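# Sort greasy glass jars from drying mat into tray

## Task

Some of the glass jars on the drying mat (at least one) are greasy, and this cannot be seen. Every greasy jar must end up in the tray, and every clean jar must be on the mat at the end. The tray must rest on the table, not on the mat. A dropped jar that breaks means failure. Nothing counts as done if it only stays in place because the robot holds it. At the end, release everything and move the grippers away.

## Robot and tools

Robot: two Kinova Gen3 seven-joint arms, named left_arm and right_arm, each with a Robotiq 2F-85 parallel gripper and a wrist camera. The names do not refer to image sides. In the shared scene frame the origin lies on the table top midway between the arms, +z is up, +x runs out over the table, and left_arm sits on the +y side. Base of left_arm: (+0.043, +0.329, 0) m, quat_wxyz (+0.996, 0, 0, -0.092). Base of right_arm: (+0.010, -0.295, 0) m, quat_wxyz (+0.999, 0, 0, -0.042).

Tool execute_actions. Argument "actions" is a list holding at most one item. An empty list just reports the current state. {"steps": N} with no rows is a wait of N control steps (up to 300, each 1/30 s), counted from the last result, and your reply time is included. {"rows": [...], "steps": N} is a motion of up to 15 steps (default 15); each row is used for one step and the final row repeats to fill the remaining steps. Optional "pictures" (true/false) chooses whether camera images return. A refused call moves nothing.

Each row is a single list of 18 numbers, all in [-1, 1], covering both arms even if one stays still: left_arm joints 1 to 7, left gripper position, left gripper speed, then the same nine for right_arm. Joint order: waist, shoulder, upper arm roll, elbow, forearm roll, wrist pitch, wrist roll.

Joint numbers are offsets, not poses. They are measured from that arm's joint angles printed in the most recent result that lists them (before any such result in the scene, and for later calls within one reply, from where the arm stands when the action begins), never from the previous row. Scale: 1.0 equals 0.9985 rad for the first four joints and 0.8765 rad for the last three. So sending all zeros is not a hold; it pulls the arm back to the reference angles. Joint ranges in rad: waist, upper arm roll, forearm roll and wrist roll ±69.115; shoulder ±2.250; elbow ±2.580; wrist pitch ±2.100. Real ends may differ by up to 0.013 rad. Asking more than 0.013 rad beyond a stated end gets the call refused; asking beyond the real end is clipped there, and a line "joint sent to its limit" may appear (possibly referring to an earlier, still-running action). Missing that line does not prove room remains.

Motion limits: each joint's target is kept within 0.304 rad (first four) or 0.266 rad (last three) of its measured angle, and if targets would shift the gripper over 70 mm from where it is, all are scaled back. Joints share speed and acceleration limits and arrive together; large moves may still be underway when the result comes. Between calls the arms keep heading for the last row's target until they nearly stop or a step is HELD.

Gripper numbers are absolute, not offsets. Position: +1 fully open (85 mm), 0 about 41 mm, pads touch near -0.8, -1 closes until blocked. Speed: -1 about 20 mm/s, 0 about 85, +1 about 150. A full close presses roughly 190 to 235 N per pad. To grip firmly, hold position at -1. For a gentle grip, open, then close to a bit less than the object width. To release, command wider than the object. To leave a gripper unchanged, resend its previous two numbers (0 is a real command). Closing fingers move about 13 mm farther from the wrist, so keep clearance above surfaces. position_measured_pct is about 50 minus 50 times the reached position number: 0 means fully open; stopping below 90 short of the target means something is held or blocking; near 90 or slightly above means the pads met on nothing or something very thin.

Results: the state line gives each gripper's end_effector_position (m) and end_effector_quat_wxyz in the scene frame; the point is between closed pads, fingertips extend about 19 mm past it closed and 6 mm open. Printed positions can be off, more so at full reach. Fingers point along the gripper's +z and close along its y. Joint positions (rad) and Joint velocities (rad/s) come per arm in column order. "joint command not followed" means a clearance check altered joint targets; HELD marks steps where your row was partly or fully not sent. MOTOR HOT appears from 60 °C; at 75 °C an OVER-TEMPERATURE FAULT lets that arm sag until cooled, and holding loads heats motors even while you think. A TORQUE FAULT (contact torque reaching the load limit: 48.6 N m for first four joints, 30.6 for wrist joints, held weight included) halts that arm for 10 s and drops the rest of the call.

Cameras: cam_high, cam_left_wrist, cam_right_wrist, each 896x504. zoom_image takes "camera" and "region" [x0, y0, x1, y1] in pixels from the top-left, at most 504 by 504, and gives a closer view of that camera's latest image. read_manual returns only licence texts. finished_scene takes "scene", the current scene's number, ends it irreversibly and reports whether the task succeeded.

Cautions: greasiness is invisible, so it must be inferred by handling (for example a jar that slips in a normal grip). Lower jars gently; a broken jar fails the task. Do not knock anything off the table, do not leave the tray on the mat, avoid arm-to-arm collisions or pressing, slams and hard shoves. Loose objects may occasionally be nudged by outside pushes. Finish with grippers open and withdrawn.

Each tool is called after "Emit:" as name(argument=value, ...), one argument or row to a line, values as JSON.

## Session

Emit:
execute_actions(
  actions=[],
)

Scene clock: 0.00 s of 7100.00 s.
left_arm: end_effector_position=(+0.3942, +0.4999, +0.2837) position_measured_pct=0.0 end_effector_quat_wxyz=(-0.125, +0.627, +0.750, +0.170) | right_arm: end_effector_position=(+0.3876, -0.4363, +0.3780) position_measured_pct=0.0 end_effector_quat_wxyz=(+0.166, +0.663, +0.724, +0.097)
Joint positions: left_arm=[-0.641  0.146  0.3    1.873 -0.522  1.09   0.255] | right_arm=[ 0.157 -0.063  0.084  1.756 -0.042  1.064  0.426]
Joint velocities: left_arm=[ 0.    -0.002 -0.     0.001  0.    -0.001  0.001] | right_arm=[-0.    -0.     0.     0.     0.001 -0.    -0.001]
Motor temperatures (°C, as the motors report them): left_arm=[34 33 28 31 39 37 40] | right_arm=[32 30 31 29 36 35 49]

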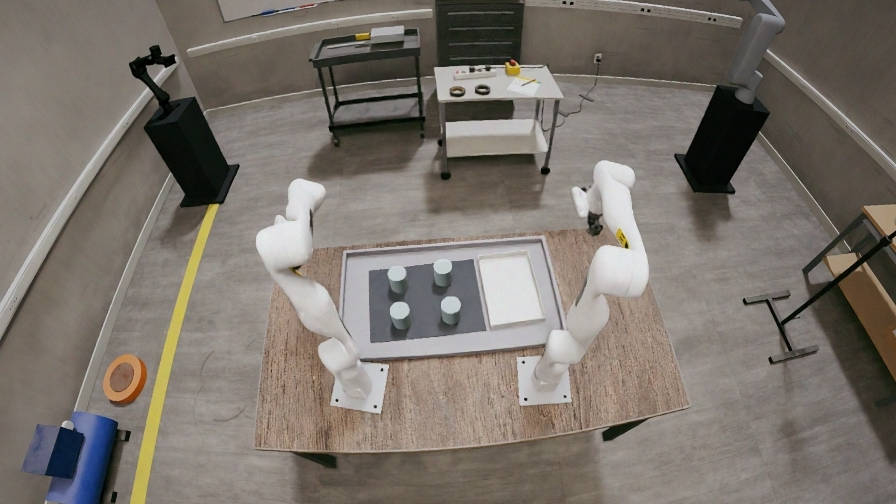

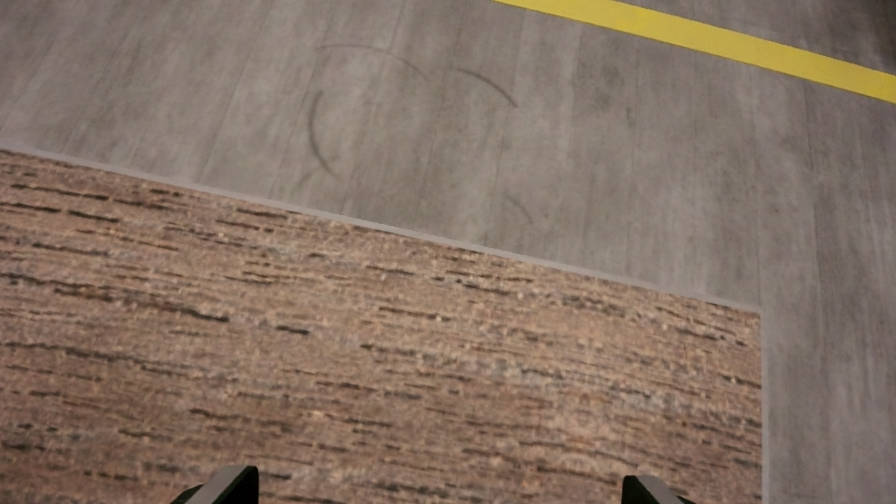

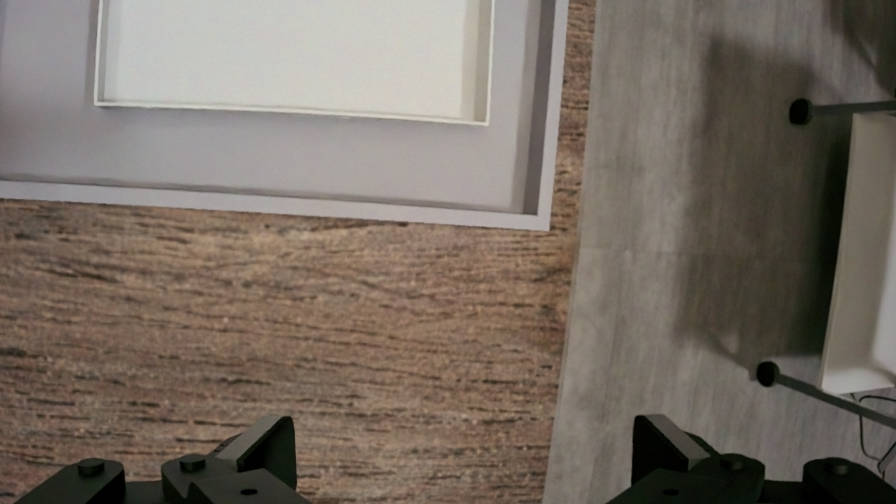

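Emit:
execute_actions(
  actions=[
    {"rows":[[0.772,0.267,-0.3,-0.029,0.596,-0.234,0.07,1,0,0.4,0,0,0,0,0,0,1,0]]},
  ],
  pictures=false,
)

Emit:
execute_actions(
  actions=[
    {"steps":35},
  ],
)

Scene clock: 3.43 s of 7100.00 s.
left_arm: end_effector_position=(+0.4468, +0.3614, +0.1891) position_measured_pct=0.0 end_effector_quat_wxyz=(-0.039, +0.633, +0.771, +0.061) | right_arm: end_effector_position=(+0.3115, -0.5627, +0.3780) position_measured_pct=0.0 end_effector_quat_wxyz=(+0.181, +0.784, +0.591, +0.065)
Joint positions: left_arm=[-0.273  0.346  0.073  1.851 -0.21   0.935  0.301] | right_arm=[ 0.522 -0.063  0.086  1.756 -0.041  1.064  0.426]
Joint velocities: left_arm=[ 0.909  0.23  -0.263 -0.026  0.748 -0.182  0.055] | right_arm=[ 0.46  -0.004  0.009  0.001  0.003  0.002 -0.   ]
Motor temperatures (°C, as the motors report them): left_arm=[34 33 28 32 39 37 40] | right_arm=[32 30 31 29 36 35 49]
Steps of this call (steps 1 to 88: nothing new was sent; steps 89 to 103: all 15 steps of this action). Readings (joint positions | what the end effector reports):
89: left_arm=[-0.639 0.147 0.299 1.873 -0.521 1.090 0.255] | right_arm=[0.159 -0.063 0.084 1.756 -0.042 1.064 0.426] | left_arm position_measured_pct=0.0 | right_arm position_measured_pct=0.0
90: left_arm=[-0.631 0.153 0.294 1.872 -0.517 1.087 0.256] | right_arm=[0.166 -0.063 0.083 1.756 -0.043 1.064 0.426] | left_arm position_measured_pct=0.0 | right_arm position_measured_pct=0.0
92: left_arm=[-0.600 0.179 0.268 1.869 -0.494 1.069 0.262] | right_arm=[0.197 -0.063 0.082 1.756 -0.043 1.064 0.426] | left_arm position_measured_pct=0.0 | right_arm position_measured_pct=0.0
96: left_arm=[-0.486 0.262 0.173 1.860 -0.398 1.004 0.281] | right_arm=[0.318 -0.062 0.082 1.756 -0.042 1.064 0.426] | left_arm position_measured_pct=0.0 | right_arm position_measured_pct=0.0
103: the state above

Scene clock: 4.60 s of 7100.00 s.
left_arm: end_effector_position=(+0.4268, +0.1772, +0.1599) position_measured_pct=0.0 end_effector_quat_wxyz=(+0.000, +0.707, +0.708, -0.000) | right_arm: end_effector_position=(+0.3028, -0.5721, +0.3780) position_measured_pct=0.0 end_effector_quat_wxyz=(+0.182, +0.793, +0.578, +0.062)
Joint positions: left_arm=[0.13  0.413 0.    1.844 0.001 0.885 0.317] | right_arm=[ 0.556 -0.063  0.084  1.756 -0.042  1.064  0.426]
Joint velocities: left_arm=[-0.     0.001  0.001  0.    -0.    -0.001  0.   ] | right_arm=[ 0.     0.    -0.    -0.     0.     0.001 -0.   ]
Motor temperatures (°C, as the motors report them): left_arm=[34 33 28 32 39 37 40] | right_arm=[32 30 31 29 36 35 49]
Steps of this call (steps 1 to 35: the robot went on to your last target). Readings (joint positions | what the end effector reports):
1: left_arm=[-0.242 0.353 0.065 1.850 -0.186 0.930 0.303] | right_arm=[0.535 -0.063 0.086 1.756 -0.041 1.064 0.426] | left_arm position_measured_pct=0.0 | right_arm position_measured_pct=0.0
2: left_arm=[-0.211 0.360 0.057 1.849 -0.164 0.924 0.305] | right_arm=[0.542 -0.063 0.086 1.756 -0.041 1.064 0.426] | left_arm position_measured_pct=0.0 | right_arm position_measured_pct=0.0
4: left_arm=[-0.148 0.371 0.045 1.848 -0.128 0.916 0.307] | right_arm=[0.547 -0.063 0.085 1.756 -0.042 1.064 0.426] | left_arm position_measured_pct=0.0 | right_arm position_measured_pct=0.0
8: left_arm=[-0.019 0.390 0.024 1.846 -0.068 0.901 0.312] | right_arm=[0.553 -0.063 0.084 1.756 -0.042 1.064 0.426] | left_arm position_measured_pct=0.0 | right_arm position_measured_pct=0.0
35: the state above

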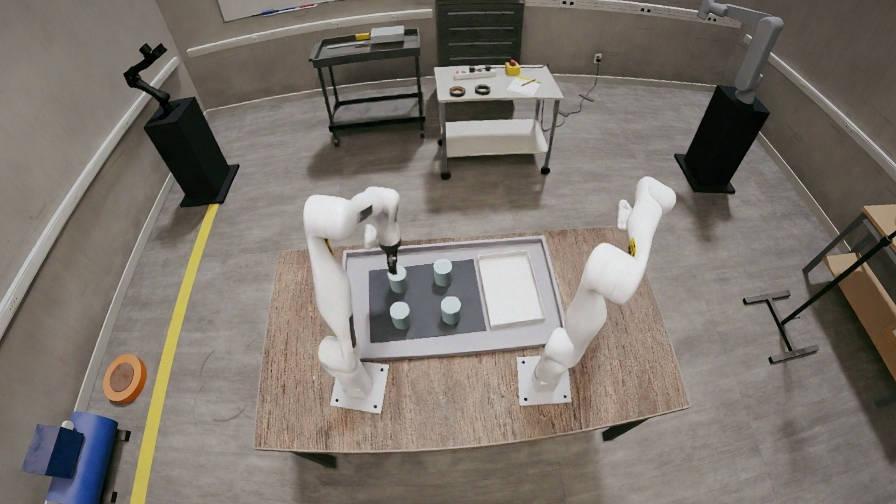

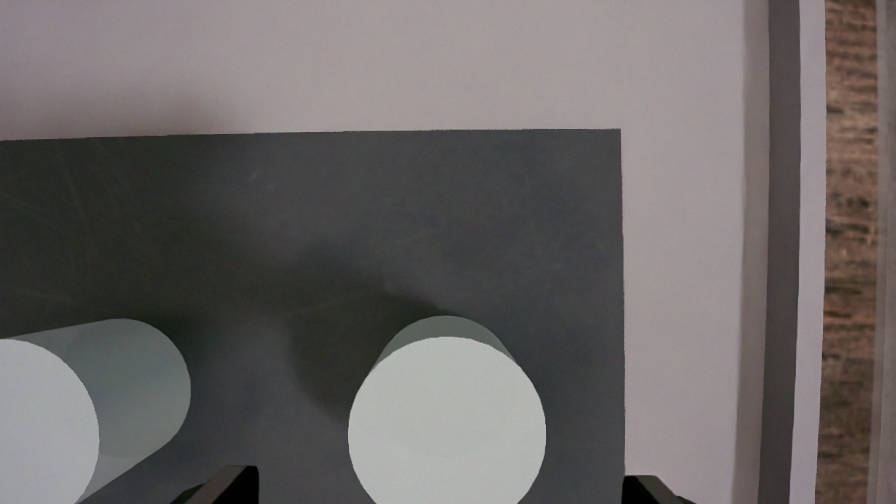

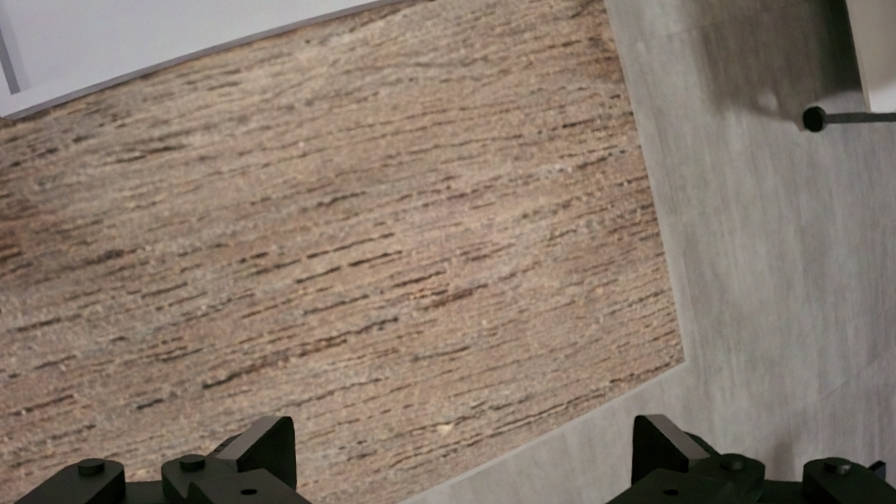

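Emit:
execute_actions(
  actions=[
    {"rows":[[0,0.089,0,0.057,0,-0.168,0,1,0,0,0,0,0,0,0,0,1,0]]},
  ],
)

Scene clock: 7.07 s of 7100.00 s.
left_arm: end_effector_position=(+0.4293, +0.1764, +0.1105) position_measured_pct=0.0 end_effector_quat_wxyz=(+0.001, +0.707, +0.708, +0.000) | right_arm: end_effector_position=(+0.3028, -0.5721, +0.3780) position_measured_pct=0.0 end_effector_quat_wxyz=(+0.182, +0.793, +0.578, +0.062)
Joint positions: left_arm=[0.13  0.501 0.    1.901 0.001 0.738 0.317] | right_arm=[ 0.556 -0.063  0.084  1.756 -0.042  1.064  0.426]
Joint velocities: left_arm=[-0.     0.006 -0.     0.    -0.    -0.    -0.001] | right_arm=[ 0.     0.    -0.     0.     0.    -0.    -0.001]
Motor temperatures (°C, as the motors report them): left_arm=[34 33 28 32 39 37 40] | right_arm=[32 30 31 29 36 35 49]
Steps of this call (steps 1 to 15: the robot went on to your last target; steps 16 to 59: nothing new was sent; steps 60 to 74: all 15 steps of this action). Readings (joint positions | what the end effector reports):
60: left_arm=[0.130 0.414 0.000 1.844 0.001 0.884 0.317] | right_arm=[0.556 -0.063 0.084 1.756 -0.042 1.064 0.426] | left_arm position_measured_pct=0.0 | right_arm position_measured_pct=0.0
61: left_arm=[0.130 0.421 0.001 1.847 0.001 0.875 0.317] | right_arm=[0.556 -0.063 0.084 1.756 -0.042 1.064 0.426] | left_arm position_measured_pct=0.0 | right_arm position_measured_pct=0.0
63: left_arm=[0.130 0.450 0.001 1.864 0.001 0.831 0.317] | right_arm=[0.556 -0.063 0.084 1.756 -0.042 1.064 0.426] | left_arm position_measured_pct=0.0 | right_arm position_measured_pct=0.0
67: left_arm=[0.130 0.497 0.000 1.900 0.001 0.742 0.317] | right_arm=[0.556 -0.063 0.084 1.756 -0.042 1.064 0.426] | left_arm position_measured_pct=0.0 | right_arm position_measured_pct=0.0
74: the state above

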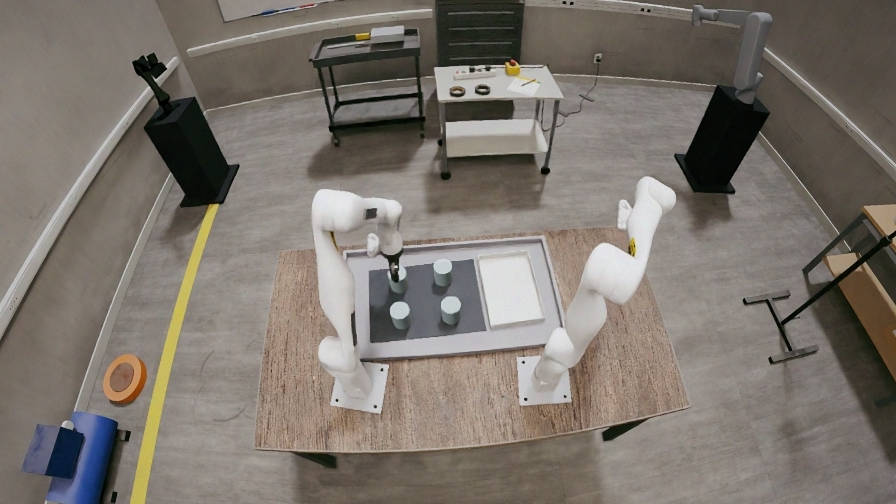

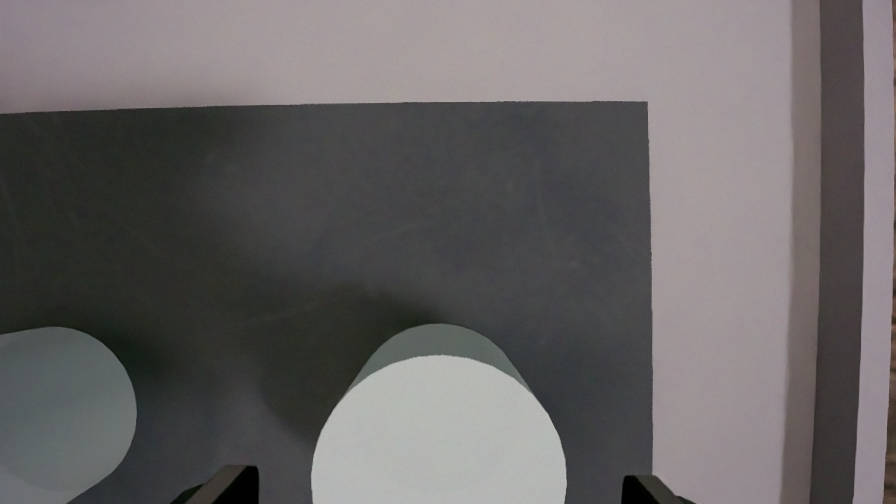

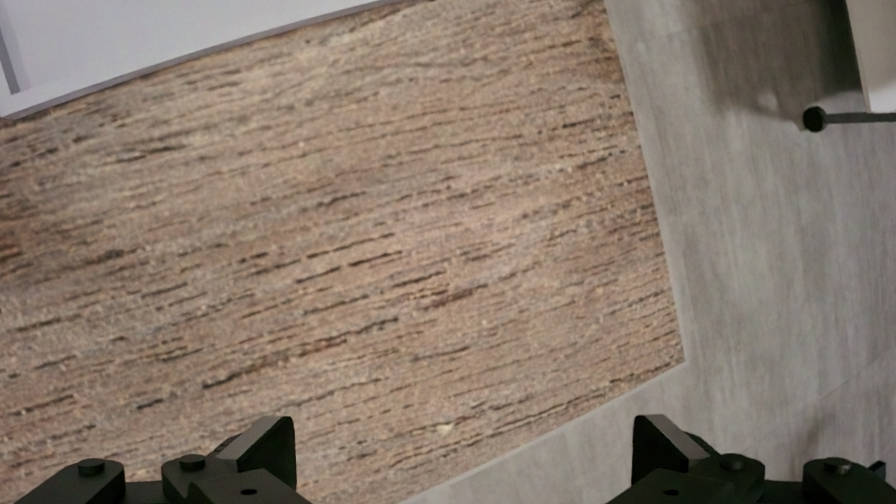

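Emit:
execute_actions(
  actions=[
    {"rows":[[0,0.1,0,0.047,0,-0.166,0,1,0,0,0,0,0,0,0,0,1,0]]},
  ],
  pictures=false,
)

Emit:
execute_actions(
  actions=[
    {"rows":[[0,0,0,0,0,0,0,0.66,-0.3,0,0,0,0,0,0,0,1,0]],"steps":12},
  ],
  pictures=false,
)

Emit:
execute_actions(
  actions=[
    {"rows":[[0,0,0,0,0,0,0,-1,-1,0,0,0,0,0,0,0,1,0]]},
  ],
  pictures=false,
)

Emit:
execute_actions(
  actions=[
    {"steps":10},
  ],
)

Scene clock: 11.10 s of 7100.00 s.
left_arm: end_effector_position=(+0.4287, +0.1766, +0.0604) position_measured_pct=0.0 end_effector_quat_wxyz=(+0.001, +0.707, +0.708, +0.000) | right_arm: end_effector_position=(+0.3028, -0.5721, +0.3780) position_measured_pct=0.0 end_effector_quat_wxyz=(+0.182, +0.793, +0.578, +0.062)
Joint positions: left_arm=[0.13  0.6   0.    1.948 0.001 0.592 0.317] | right_arm=[ 0.556 -0.063  0.084  1.756 -0.042  1.064  0.426]
Joint velocities: left_arm=[ 0.002  0.011 -0.001  0.    -0.    -0.001  0.   ] | right_arm=[ 0.    -0.    -0.     0.    -0.001 -0.    -0.001]
Motor temperatures (°C, as the motors report them): left_arm=[34 33 28 32 39 37 40] | right_arm=[32 30 31 29 36 35 49]
Steps of this call (steps 1 to 15: the robot went on to your last target; steps 16 to 90: nothing new was sent; then 0.53 s passed at rest; steps 91 to 105: all 15 steps of this action). Readings (joint positions | what the end effector reports):
91: left_arm=[0.130 0.503 0.000 1.901 0.001 0.736 0.317] | right_arm=[0.556 -0.063 0.084 1.756 -0.042 1.064 0.426] | left_arm position_measured_pct=0.0 | right_arm position_measured_pct=0.0
92: left_arm=[0.130 0.510 0.001 1.903 0.001 0.729 0.317] | right_arm=[0.556 -0.063 0.084 1.756 -0.042 1.064 0.426] | left_arm position_measured_pct=0.0 | right_arm position_measured_pct=0.0
94: left_arm=[0.130 0.539 0.001 1.916 0.001 0.690 0.317] | right_arm=[0.556 -0.063 0.084 1.756 -0.042 1.064 0.426] | left_arm position_measured_pct=0.0 | right_arm position_measured_pct=0.0
98: left_arm=[0.130 0.594 0.000 1.946 0.001 0.599 0.317] | right_arm=[0.556 -0.063 0.084 1.756 -0.042 1.064 0.426] | left_arm position_measured_pct=0.0 | right_arm position_measured_pct=0.0
105: the state above

Scene clock: 11.50 s of 7100.00 s.
left_arm: end_effector_position=(+0.4287, +0.1766, +0.0604) position_measured_pct=16.7 end_effector_quat_wxyz=(+0.001, +0.707, +0.708, +0.000) | right_arm: end_effector_position=(+0.3028, -0.5721, +0.3780) position_measured_pct=0.0 end_effector_quat_wxyz=(+0.182, +0.793, +0.578, +0.062)
Joint positions: left_arm=[0.13  0.6   0.    1.948 0.001 0.592 0.317] | right_arm=[ 0.556 -0.063  0.084  1.756 -0.042  1.064  0.426]
Joint velocities: left_arm=[-0.001 -0.     0.     0.    -0.     0.002 -0.   ] | right_arm=[-0.     0.     0.     0.     0.002 -0.    -0.   ]
Motor temperatures (°C, as the motors report them): left_arm=[34 33 28 32 39 37 40] | right_arm=[32 30 31 29 36 35 49]
Steps of this call (steps 1 to 12: all 12 steps of this action). Readings (joint positions | what the end effector reports):
1: left_arm=[0.130 0.599 0.000 1.948 0.001 0.592 0.317] | right_arm=[0.556 -0.063 0.084 1.756 -0.042 1.064 0.426] | left_arm position_measured_pct=0.0 | right_arm position_measured_pct=0.0
2: left_arm=[0.130 0.599 0.000 1.948 0.001 0.592 0.317] | right_arm=[0.556 -0.063 0.084 1.756 -0.042 1.064 0.426] | left_arm position_measured_pct=0.4 | right_arm position_measured_pct=0.0
4: left_arm=[0.130 0.599 0.000 1.948 0.001 0.592 0.317] | right_arm=[0.556 -0.063 0.084 1.756 -0.042 1.064 0.426] | left_arm position_measured_pct=3.6 | right_arm position_measured_pct=0.0
8: left_arm=[0.130 0.600 0.000 1.948 0.001 0.592 0.317] | right_arm=[0.556 -0.063 0.084 1.756 -0.042 1.064 0.426] | left_arm position_measured_pct=12.3 | right_arm position_measured_pct=0.0
12: the state above

Scene clock: 12.00 s of 7100.00 s.
left_arm: end_effector_position=(+0.4287, +0.1766, +0.0608) position_measured_pct=23.4 end_effector_quat_wxyz=(+0.001, +0.707, +0.708, +0.000) | right_arm: end_effector_position=(+0.3028, -0.5721, +0.3780) position_measured_pct=0.0 end_effector_quat_wxyz=(+0.182, +0.793, +0.578, +0.062)
Joint positions: left_arm=[0.13  0.599 0.001 1.948 0.001 0.593 0.317] | right_arm=[ 0.556 -0.063  0.084  1.756 -0.042  1.064  0.426]
Joint velocities: left_arm=[ 0.    -0.003 -0.001 -0.     0.     0.002  0.   ] | right_arm=[ 0.     0.    -0.    -0.001 -0.    -0.001  0.   ]
Motor temperatures (°C, as the motors report them): left_arm=[34 33 28 32 39 37 40] | right_arm=[32 30 31 29 36 35 49]
Steps of this call (steps 1 to 15: all 15 steps of this action). Readings (joint positions | what the end effector reports):
1: left_arm=[0.130 0.600 0.000 1.948 0.001 0.592 0.317] | right_arm=[0.556 -0.063 0.084 1.756 -0.042 1.064 0.426] | left_arm position_measured_pct=16.7 | right_arm position_measured_pct=0.0
2: left_arm=[0.130 0.600 0.000 1.948 0.001 0.592 0.317] | right_arm=[0.556 -0.063 0.084 1.756 -0.042 1.064 0.426] | left_arm position_measured_pct=17.1 | right_arm position_measured_pct=0.0
4: left_arm=[0.130 0.600 0.000 1.948 0.001 0.592 0.317] | right_arm=[0.556 -0.063 0.084 1.756 -0.042 1.064 0.426] | left_arm position_measured_pct=17.9 | right_arm position_measured_pct=0.0
8: left_arm=[0.130 0.600 0.000 1.948 0.001 0.592 0.317] | right_arm=[0.556 -0.063 0.084 1.756 -0.042 1.064 0.426] | left_arm position_measured_pct=20.6 | right_arm position_measured_pct=0.0
15: the state above

Scene clock: 12.33 s of 7100.00 s.
left_arm: end_effector_position=(+0.4287, +0.1766, +0.0611) position_measured_pct=25.0 end_effector_quat_wxyz=(+0.001, +0.707, +0.708, +0.000) | right_arm: end_effector_position=(+0.3028, -0.5721, +0.3780) position_measured_pct=0.0 end_effector_quat_wxyz=(+0.182, +0.793, +0.578, +0.062)
Joint positions: left_arm=[0.13  0.598 0.001 1.948 0.001 0.593 0.317] | right_arm=[ 0.556 -0.063  0.084  1.756 -0.042  1.064  0.426]
Joint velocities: left_arm=[ 0.002 -0.002  0.     0.    -0.     0.001 -0.001] | right_arm=[ 0. -0. -0.  0.  0.  0.  0.]
Motor temperatures (°C, as the motors report them): left_arm=[34 33 28 32 39 37 40] | right_arm=[32 30 31 29 36 35 49]
Steps of this call (steps 1 to 10: the robot went on to your last target). Readings (joint positions | what the end effector reports):
1: left_arm=[0.130 0.599 0.001 1.948 0.001 0.593 0.317] | right_arm=[0.556 -0.063 0.084 1.756 -0.042 1.064 0.426] | left_arm position_measured_pct=23.4 | right_arm position_measured_pct=0.0
2: left_arm=[0.130 0.598 0.001 1.948 0.001 0.593 0.317] | right_arm=[0.556 -0.063 0.084 1.756 -0.042 1.064 0.426] | left_arm position_measured_pct=23.8 | right_arm position_measured_pct=0.0
4: left_arm=[0.130 0.598 0.001 1.948 0.001 0.593 0.317] | right_arm=[0.556 -0.063 0.084 1.756 -0.042 1.064 0.426] | left_arm position_measured_pct=24.2 | right_arm position_measured_pct=0.0
8: left_arm=[0.130 0.598 0.001 1.948 0.001 0.593 0.317] | right_arm=[0.556 -0.063 0.084 1.756 -0.042 1.064 0.426] | left_arm position_measured_pct=24.6 | right_arm position_measured_pct=0.0
10: the state above

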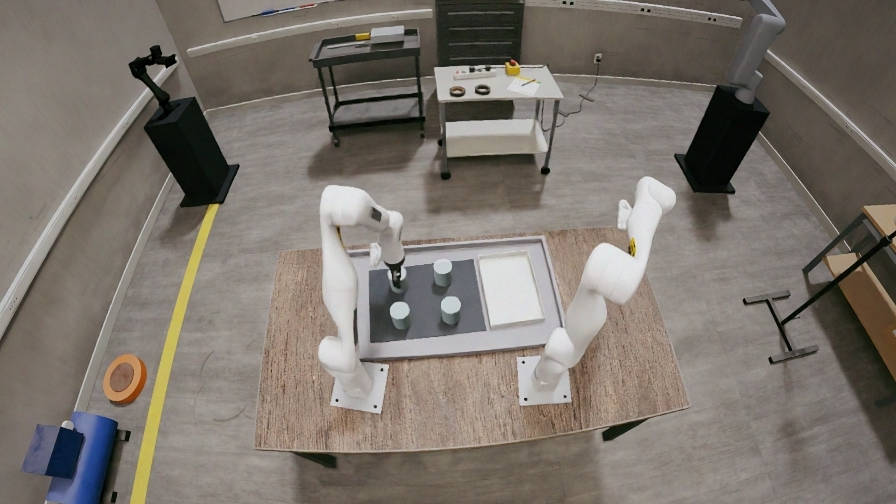

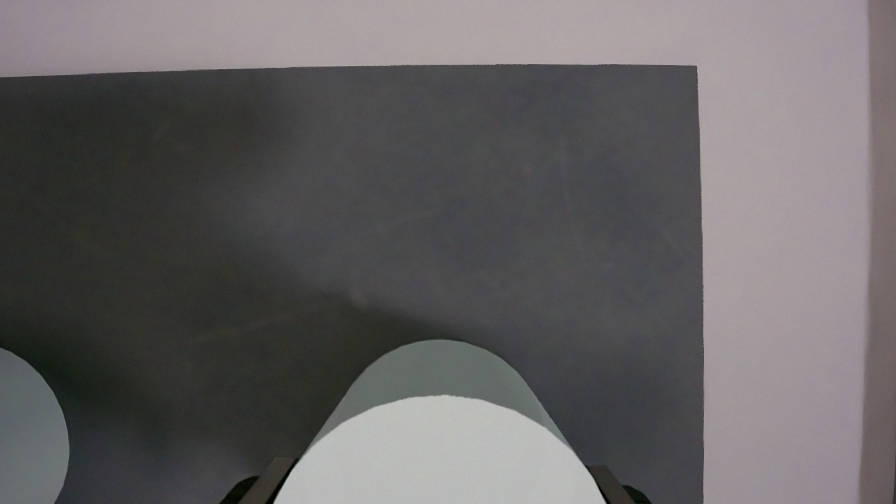

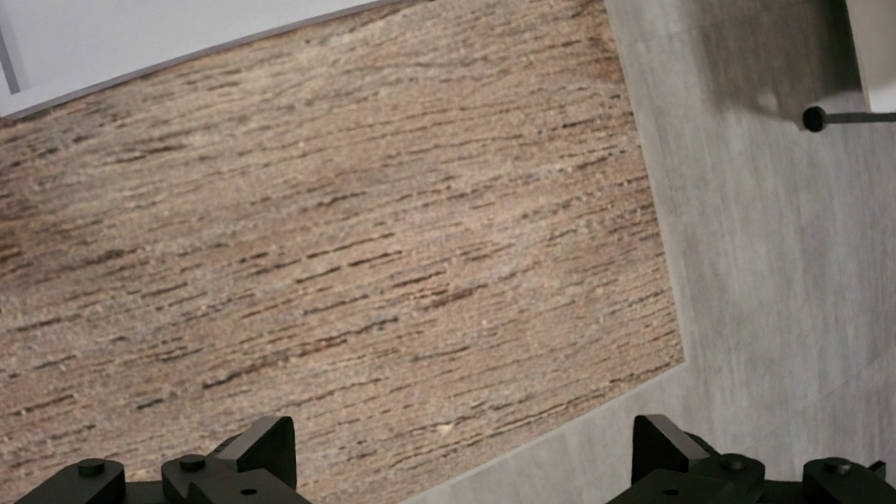

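Test at 0.555.

Emit:
execute_actions(
  actions=[
    {"rows":[[0,0,0,0,0,0,0,0.62,-1,0,0,0,0,0,0,0,1,0]],"steps":12},
  ],
  pictures=false,
)

Emit:
execute_actions(
  actions=[
    {"rows":[[0,0,0,0,0,0,0,0.555,-1,0,0,0,0,0,0,0,1,0]],"steps":12},
  ],
  pictures=false,
)

Emit:
execute_actions(
  actions=[
    {"rows":[[0,-0.004,0,-0.002,0,0.006,0,0.555,-1,0,0,0,0,0,0,0,1,0],[0,-0.008,0,-0.003,0,0.013,0,0.555,-1,0,0,0,0,0,0,0,1,0],[0,-0.012,0,-0.005,0,0.019,0,0.555,-1,0,0,0,0,0,0,0,1,0],[0,-0.016,0,-0.006,0,0.026,0,0.555,-1,0,0,0,0,0,0,0,1,0],[0,-0.02,0,-0.008,0,0.032,0,0.555,-1,0,0,0,0,0,0,0,1,0]],"steps":12},
  ],
)

Scene clock: 18.00 s of 7100.00 s.
left_arm: end_effector_position=(+0.4288, +0.1765, +0.0612) position_measured_pct=19.0 end_effector_quat_wxyz=(+0.001, +0.707, +0.708, +0.000) | right_arm: end_effector_position=(+0.3028, -0.5721, +0.3780) position_measured_pct=0.0 end_effector_quat_wxyz=(+0.182, +0.793, +0.578, +0.062)
Joint positions: left_arm=[0.13  0.598 0.001 1.948 0.001 0.593 0.317] | right_arm=[ 0.556 -0.063  0.084  1.756 -0.042  1.064  0.426]
Joint velocities: left_arm=[-0.     0.001 -0.     0.001 -0.     0.001  0.   ] | right_arm=[-0.    -0.     0.    -0.     0.    -0.     0.002]
Motor temperatures (°C, as the motors report them): left_arm=[34 33 28 32 39 37 40] | right_arm=[32 30 31 29 36 35 49]
Steps of this call (steps 1 to 15: the robot went on to your last target; steps 16 to 90: nothing new was sent; then 2.27 s passed at rest; steps 91 to 102: all 12 steps of this action). Readings (joint positions | what the end effector reports):
91: left_arm=[0.130 0.597 0.001 1.948 0.001 0.594 0.317] | right_arm=[0.556 -0.063 0.084 1.756 -0.042 1.064 0.426] | left_arm position_measured_pct=25.0 | right_arm position_measured_pct=0.0
92: left_arm=[0.130 0.597 0.001 1.948 0.001 0.594 0.317] | right_arm=[0.556 -0.063 0.084 1.756 -0.042 1.064 0.426] | left_arm position_measured_pct=25.0 | right_arm position_measured_pct=0.0
94: left_arm=[0.130 0.598 0.001 1.948 0.001 0.593 0.317] | right_arm=[0.556 -0.063 0.084 1.756 -0.042 1.064 0.426] | left_arm position_measured_pct=23.4 | right_arm position_measured_pct=0.0
98: left_arm=[0.130 0.598 0.001 1.948 0.001 0.593 0.317] | right_arm=[0.556 -0.063 0.084 1.756 -0.042 1.064 0.426] | left_arm position_measured_pct=21.0 | right_arm position_measured_pct=0.0
102: the state above

Scene clock: 18.40 s of 7100.00 s.
left_arm: end_effector_position=(+0.4287, +0.1765, +0.0612) position_measured_pct=22.2 end_effector_quat_wxyz=(+0.001, +0.707, +0.708, +0.000) | right_arm: end_effector_position=(+0.3028, -0.5721, +0.3780) position_measured_pct=0.0 end_effector_quat_wxyz=(+0.182, +0.793, +0.578, +0.062)
Joint positions: left_arm=[0.13  0.598 0.001 1.948 0.001 0.594 0.317] | right_arm=[ 0.556 -0.063  0.084  1.756 -0.042  1.064  0.426]
Joint velocities: left_arm=[ 0.    -0.    -0.     0.001  0.     0.    -0.001] | right_arm=[ 0.    -0.    -0.    -0.    -0.001 -0.     0.001]
Motor temperatures (°C, as the motors report them): left_arm=[34 33 28 32 39 37 40] | right_arm=[32 30 31 29 36 35 49]
Steps of this call (steps 1 to 12: all 12 steps of this action). Readings (joint positions | what the end effector reports):
1: left_arm=[0.130 0.598 0.001 1.948 0.001 0.593 0.317] | right_arm=[0.556 -0.063 0.084 1.756 -0.042 1.064 0.426] | left_arm position_measured_pct=19.0 | right_arm position_measured_pct=0.0
2: left_arm=[0.130 0.598 0.001 1.948 0.001 0.593 0.317] | right_arm=[0.556 -0.063 0.084 1.756 -0.042 1.064 0.426] | left_arm position_measured_pct=19.0 | right_arm position_measured_pct=0.0
4: left_arm=[0.130 0.598 0.001 1.948 0.001 0.593 0.317] | right_arm=[0.556 -0.063 0.084 1.756 -0.042 1.064 0.426] | left_arm position_measured_pct=19.8 | right_arm position_measured_pct=0.0
8: left_arm=[0.130 0.598 0.001 1.948 0.001 0.594 0.317] | right_arm=[0.556 -0.063 0.084 1.756 -0.042 1.064 0.426] | left_arm position_measured_pct=22.2 | right_arm position_measured_pct=0.0
12: the state above

Scene clock: 18.80 s of 7100.00 s.
left_arm: end_effector_position=(+0.4286, +0.1765, +0.0706) position_measured_pct=22.2 end_effector_quat_wxyz=(+0.001, +0.707, +0.708, +0.000) | right_arm: end_effector_position=(+0.3028, -0.5721, +0.3780) position_measured_pct=0.0 end_effector_quat_wxyz=(+0.182, +0.793, +0.578, +0.062)
Joint positions: left_arm=[0.13  0.578 0.001 1.94  0.001 0.622 0.317] | right_arm=[ 0.556 -0.063  0.084  1.756 -0.042  1.064  0.426]
Joint velocities: left_arm=[-0.    -0.004 -0.001  0.    -0.     0.002 -0.002] | right_arm=[ 0.     0.    -0.    -0.001  0.001 -0.001 -0.001]
Motor temperatures (°C, as the motors report them): left_arm=[34 33 28 32 39 37 40] | right_arm=[32 30 31 29 36 35 49]
Steps of this call (steps 1 to 12: all 12 steps of this action). Readings (joint positions | what the end effector reports):
1: left_arm=[0.130 0.596 0.001 1.948 0.001 0.595 0.317] | right_arm=[0.556 -0.063 0.084 1.756 -0.042 1.064 0.426] | left_arm position_measured_pct=22.2 | right_arm position_measured_pct=0.0
2: left_arm=[0.130 0.593 0.001 1.947 0.001 0.598 0.317] | right_arm=[0.556 -0.063 0.084 1.756 -0.042 1.064 0.426] | left_arm position_measured_pct=22.2 | right_arm position_measured_pct=0.0
4: left_arm=[0.130 0.586 0.001 1.944 0.001 0.609 0.317] | right_arm=[0.556 -0.063 0.084 1.756 -0.042 1.064 0.426] | left_arm position_measured_pct=22.2 | right_arm position_measured_pct=0.0
8: left_arm=[0.130 0.579 0.001 1.940 0.001 0.621 0.317] | right_arm=[0.556 -0.063 0.084 1.756 -0.042 1.064 0.426] | left_arm position_measured_pct=22.2 | right_arm position_measured_pct=0.0
12: the state above

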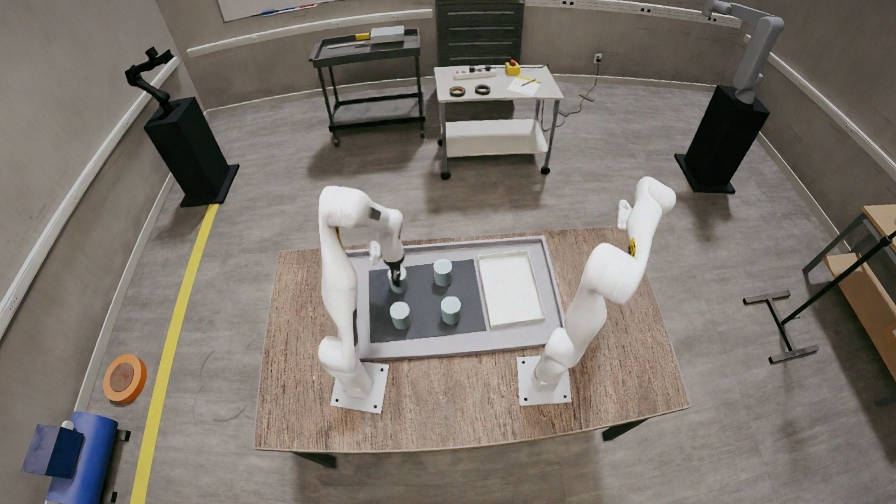

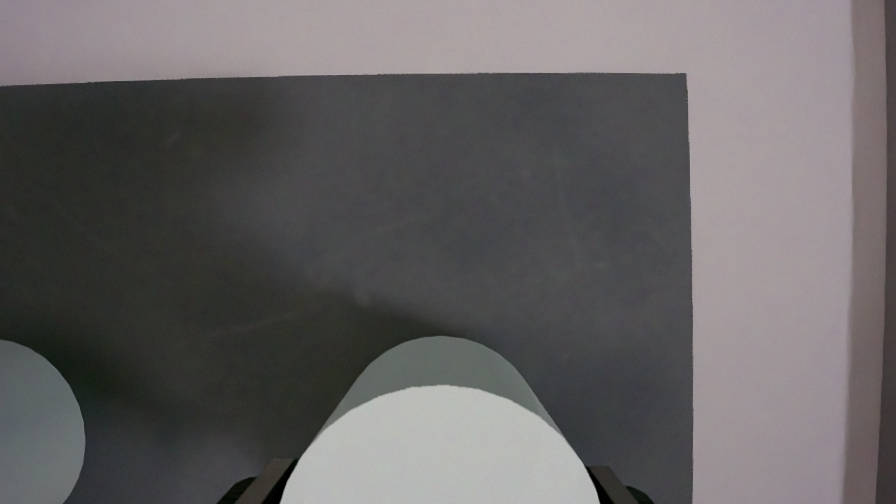

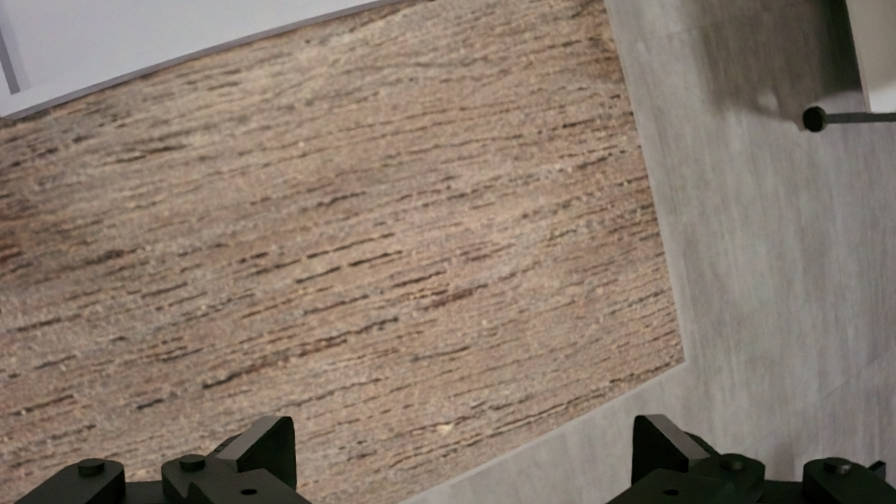

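Emit:
execute_actions(
  actions=[
    {"rows":[[0,0,0,0,0,0,0,0.54,-1,0,0,0,0,0,0,0,1,0]],"steps":10},
  ],
  pictures=false,
)

Emit:
execute_actions(
  actions=[
    {"rows":[[0,0.003,0,0.001,0,-0.005,0,0.54,-1,0,0,0,0,0,0,0,1,0],[0,0.003,0,0.001,0,-0.005,0,0.54,-1,0,0,0,0,0,0,0,1,0],[0,0.006,0,0.002,0,-0.01,0,0.54,-1,0,0,0,0,0,0,0,1,0],[0,0.006,0,0.002,0,-0.01,0,0.54,-1,0,0,0,0,0,0,0,1,0],[0,0.009,0,0.0035,0,-0.014,0,0.54,-1,0,0,0,0,0,0,0,1,0]]},
  ],
  pictures=false,
)

Scene clock: 22.27 s of 7100.00 s.
left_arm: end_effector_position=(+0.4287, +0.1765, +0.0707) position_measured_pct=22.6 end_effector_quat_wxyz=(+0.001, +0.707, +0.708, +0.000) | right_arm: end_effector_position=(+0.3028, -0.5721, +0.3780) position_measured_pct=0.0 end_effector_quat_wxyz=(+0.182, +0.793, +0.578, +0.062)
Joint positions: left_arm=[0.13  0.578 0.001 1.94  0.001 0.622 0.317] | right_arm=[ 0.556 -0.063  0.084  1.756 -0.042  1.064  0.426]
Joint velocities: left_arm=[ 0.001  0.    -0.    -0.    -0.    -0.001 -0.002] | right_arm=[-0.  0.  0.  0. -0. -0. -0.]
Motor temperatures (°C, as the motors report them): left_arm=[34 33 28 32 39 37 40] | right_arm=[32 30 31 29 36 35 49]
Steps of this call (steps 1 to 15: the robot went on to your last target; steps 16 to 90: nothing new was sent; then 0.13 s passed at rest; steps 91 to 100: all 10 steps of this action). Readings (joint positions | what the end effector reports):
91: left_arm=[0.130 0.578 0.001 1.940 0.001 0.622 0.317] | right_arm=[0.556 -0.063 0.084 1.756 -0.042 1.064 0.426] | left_arm position_measured_pct=22.2 | right_arm position_measured_pct=0.0
92: left_arm=[0.130 0.578 0.001 1.940 0.001 0.622 0.317] | right_arm=[0.556 -0.063 0.084 1.756 -0.042 1.064 0.426] | left_arm position_measured_pct=22.2 | right_arm position_measured_pct=0.0
94: left_arm=[0.130 0.578 0.001 1.940 0.001 0.622 0.317] | right_arm=[0.556 -0.063 0.084 1.756 -0.042 1.064 0.426] | left_arm position_measured_pct=22.6 | right_arm position_measured_pct=0.0
98: left_arm=[0.130 0.578 0.001 1.940 0.001 0.622 0.317] | right_arm=[0.556 -0.063 0.084 1.756 -0.042 1.064 0.426] | left_arm position_measured_pct=22.6 | right_arm position_measured_pct=0.0
100: the state above

Scene clock: 22.77 s of 7100.00 s.
left_arm: end_effector_position=(+0.4291, +0.1763, +0.0679) position_measured_pct=22.6 end_effector_quat_wxyz=(+0.002, +0.707, +0.708, +0.001) | right_arm: end_effector_position=(+0.3028, -0.5721, +0.3780) position_measured_pct=0.0 end_effector_quat_wxyz=(+0.182, +0.793, +0.578, +0.062)
Joint positions: left_arm=[0.13  0.584 0.001 1.943 0.001 0.611 0.317] | right_arm=[ 0.556 -0.063  0.084  1.756 -0.042  1.064  0.426]
Joint velocities: left_arm=[-0.     0.001 -0.001 -0.    -0.     0.002  0.001] | right_arm=[ 0.     0.001 -0.     0.001 -0.001 -0.002 -0.   ]
Motor temperatures (°C, as the motors report them): left_arm=[34 33 28 32 39 37 40] | right_arm=[32 30 31 29 36 35 49]
Steps of this call (steps 1 to 15: all 15 steps of this action). Readings (joint positions | what the end effector reports):
1: left_arm=[0.130 0.579 0.001 1.940 0.001 0.621 0.317] | right_arm=[0.556 -0.063 0.084 1.756 -0.042 1.064 0.426] | left_arm position_measured_pct=22.6 | right_arm position_measured_pct=0.0
2: left_arm=[0.130 0.580 0.001 1.940 0.001 0.619 0.317] | right_arm=[0.556 -0.063 0.084 1.756 -0.042 1.064 0.426] | left_arm position_measured_pct=22.6 | right_arm position_measured_pct=0.0
4: left_arm=[0.130 0.582 0.001 1.941 0.001 0.616 0.317] | right_arm=[0.556 -0.063 0.084 1.756 -0.042 1.064 0.426] | left_arm position_measured_pct=22.6 | right_arm position_measured_pct=0.0
8: left_arm=[0.130 0.584 0.001 1.943 0.001 0.611 0.317] | right_arm=[0.556 -0.063 0.084 1.756 -0.042 1.064 0.426] | left_arm position_measured_pct=22.6 | right_arm position_measured_pct=0.0
15: the state above

Emit:
execute_actions(
  actions=[
    {"rows":[[0,0,0,0,0,0,0,1,0,0,0,0,0,0,0,0,1,0],[0,0,0,0,0,0,0,1,0,0,0,0,0,0,0,0,1,0],[0,0,0,0,0,0,0,1,0,0,0,0,0,0,0,0,1,0],[0,0,0,0,0,0,0,1,0,0,0,0,0,0,0,0,1,0],[0,-0.1,0,-0.052,0,0.178,0,1,0,0,0,0,0,0,0,0,1,0]]},
  ],
  pictures=false,
)

Emit:
execute_actions(
  actions=[
    {"rows":[[0.188,-0.234,0,0.406,0,-0.2,0.213,1,0,0,0,0,0,0,0,0,1,0]]},
  ],
  pictures=false,
)

Emit:
execute_actions(
  actions=[
    {"steps":15},
  ],
)

Scene clock: 27.73 s of 7100.00 s.
left_arm: end_effector_position=(+0.4278, +0.1767, +0.1182) position_measured_pct=0.0 end_effector_quat_wxyz=(-0.001, +0.707, +0.707, -0.001) | right_arm: end_effector_position=(+0.3028, -0.5721, +0.3780) position_measured_pct=0.0 end_effector_quat_wxyz=(+0.182, +0.793, +0.578, +0.062)
Joint positions: left_arm=[0.13  0.487 0.001 1.891 0.001 0.767 0.317] | right_arm=[ 0.556 -0.063  0.084  1.756 -0.042  1.064  0.426]
Joint velocities: left_arm=[ 0.001 -0.025 -0.001  0.001 -0.     0.009  0.001] | right_arm=[-0.     0.     0.    -0.     0.001  0.001 -0.   ]
Motor temperatures (°C, as the motors report them): left_arm=[34 33 28 32 39 37 40] | right_arm=[32 30 31 29 36 35 49]
Steps of this call (steps 1 to 15: the robot went on to your last target; steps 16 to 90: nothing new was sent; then 1.47 s passed at rest; steps 91 to 105: all 15 steps of this action). Readings (joint positions | what the end effector reports):
91: left_arm=[0.130 0.583 0.001 1.943 0.001 0.611 0.317] | right_arm=[0.556 -0.063 0.084 1.756 -0.042 1.064 0.426] | left_arm position_measured_pct=22.6 | right_arm position_measured_pct=0.0
92: left_arm=[0.130 0.581 0.001 1.943 0.001 0.611 0.317] | right_arm=[0.556 -0.063 0.084 1.756 -0.042 1.064 0.426] | left_arm position_measured_pct=22.2 | right_arm position_measured_pct=0.0
94: left_arm=[0.130 0.582 0.001 1.943 0.001 0.611 0.317] | right_arm=[0.556 -0.063 0.084 1.756 -0.042 1.064 0.426] | left_arm position_measured_pct=17.9 | right_arm position_measured_pct=0.0
98: left_arm=[0.130 0.545 0.001 1.926 0.001 0.662 0.317] | right_arm=[0.556 -0.063 0.084 1.756 -0.042 1.064 0.426] | left_arm position_measured_pct=6.7 | right_arm position_measured_pct=0.0
105: the state above

Scene clock: 28.23 s of 7100.00 s.
left_arm: end_effector_position=(+0.2897, +0.1691, +0.1204) position_measured_pct=0.0 end_effector_quat_wxyz=(+0.001, +0.707, +0.708, -0.000) | right_arm: end_effector_position=(+0.3028, -0.5721, +0.3780) position_measured_pct=0.0 end_effector_quat_wxyz=(+0.182, +0.793, +0.578, +0.062)
Joint positions: left_arm=[0.303 0.273 0.001 2.262 0.001 0.605 0.49 ] | right_arm=[ 0.556 -0.063  0.084  1.756 -0.042  1.064  0.426]
Joint velocities: left_arm=[ 0.202 -0.251  0.001  0.578  0.    -0.201  0.231] | right_arm=[ 0.     0.    -0.     0.    -0.001  0.     0.001]
Motor temperatures (°C, as the motors report them): left_arm=[34 33 28 32 39 37 40] | right_arm=[32 30 31 29 36 35 49]
Steps of this call (steps 1 to 15: all 15 steps of this action). Readings (joint positions | what the end effector reports):
1: left_arm=[0.131 0.485 0.000 1.892 0.001 0.766 0.317] | right_arm=[0.556 -0.063 0.084 1.756 -0.042 1.064 0.426] | left_arm position_measured_pct=0.0 | right_arm position_measured_pct=0.0
2: left_arm=[0.135 0.479 -0.000 1.897 0.000 0.762 0.320] | right_arm=[0.556 -0.063 0.084 1.756 -0.042 1.064 0.426] | left_arm position_measured_pct=0.0 | right_arm position_measured_pct=0.0
4: left_arm=[0.154 0.455 -0.001 1.924 0.000 0.745 0.336] | right_arm=[0.556 -0.063 0.084 1.756 -0.042 1.064 0.426] | left_arm position_measured_pct=0.0 | right_arm position_measured_pct=0.0
8: left_arm=[0.218 0.375 0.001 2.041 0.001 0.683 0.401] | right_arm=[0.556 -0.063 0.084 1.756 -0.042 1.064 0.426] | left_arm position_measured_pct=0.0 | right_arm position_measured_pct=0.0
15: the state above

Scene clock: 28.73 s of 7100.00 s.
left_arm: end_effector_position=(+0.2768, +0.1715, +0.1199) position_measured_pct=0.0 end_effector_quat_wxyz=(+0.000, +0.707, +0.707, -0.000) | right_arm: end_effector_position=(+0.3028, -0.5721, +0.3780) position_measured_pct=0.0 end_effector_quat_wxyz=(+0.182, +0.793, +0.578, +0.062)
Joint positions: left_arm=[0.318 0.254 0.001 2.296 0.001 0.592 0.503] | right_arm=[ 0.556 -0.063  0.084  1.756 -0.042  1.064  0.426]
Joint velocities: left_arm=[ 0.001 -0.002  0.002  0.     0.    -0.001 -0.   ] | right_arm=[-0.    -0.     0.    -0.001  0.001 -0.     0.002]
Motor temperatures (°C, as the motors report them): left_arm=[34 33 28 32 39 37 40] | right_arm=[32 30 31 29 36 35 49]
Steps of this call (steps 1 to 15: the robot went on to your last target). Readings (joint positions | what the end effector reports):
1: left_arm=[0.308 0.266 0.001 2.279 0.001 0.599 0.496] | right_arm=[0.556 -0.063 0.084 1.756 -0.042 1.064 0.426] | left_arm position_measured_pct=0.0 | right_arm position_measured_pct=0.0
2: left_arm=[0.312 0.261 0.001 2.290 0.001 0.595 0.501] | right_arm=[0.556 -0.063 0.084 1.756 -0.042 1.064 0.426] | left_arm position_measured_pct=0.0 | right_arm position_measured_pct=0.0
4: left_arm=[0.314 0.258 0.001 2.296 0.001 0.593 0.503] | right_arm=[0.556 -0.063 0.084 1.756 -0.042 1.064 0.426] | left_arm position_measured_pct=0.0 | right_arm position_measured_pct=0.0
8: left_arm=[0.317 0.255 0.001 2.296 0.001 0.592 0.503] | right_arm=[0.556 -0.063 0.084 1.756 -0.042 1.064 0.426] | left_arm position_measured_pct=0.0 | right_arm position_measured_pct=0.0
15: the state above

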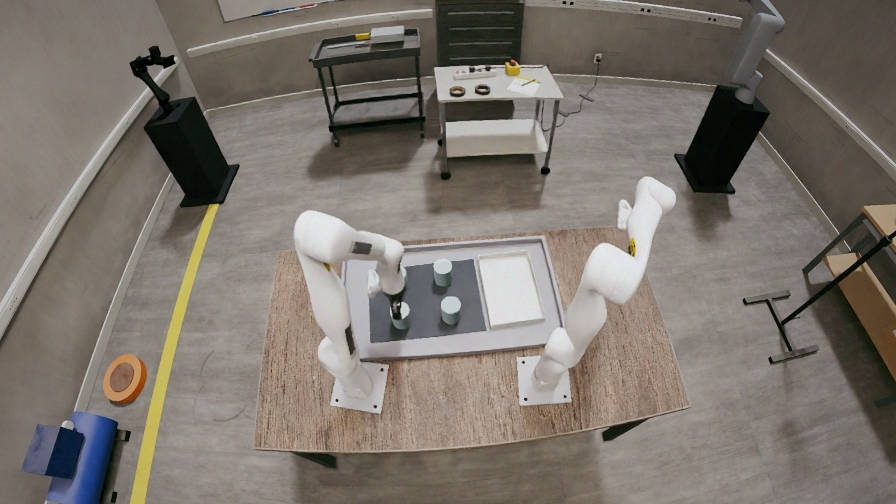

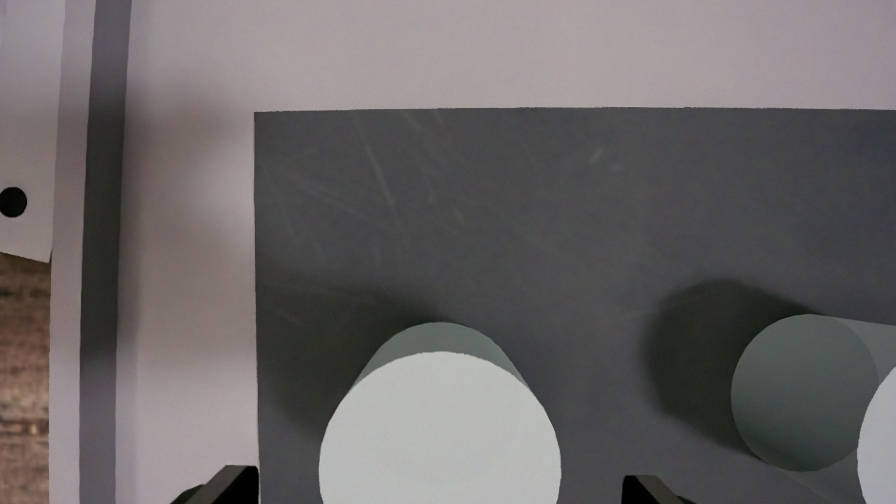

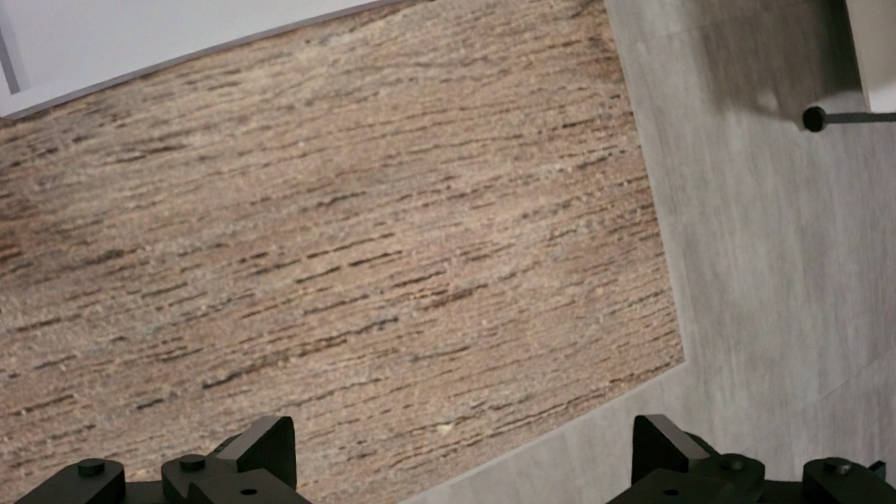

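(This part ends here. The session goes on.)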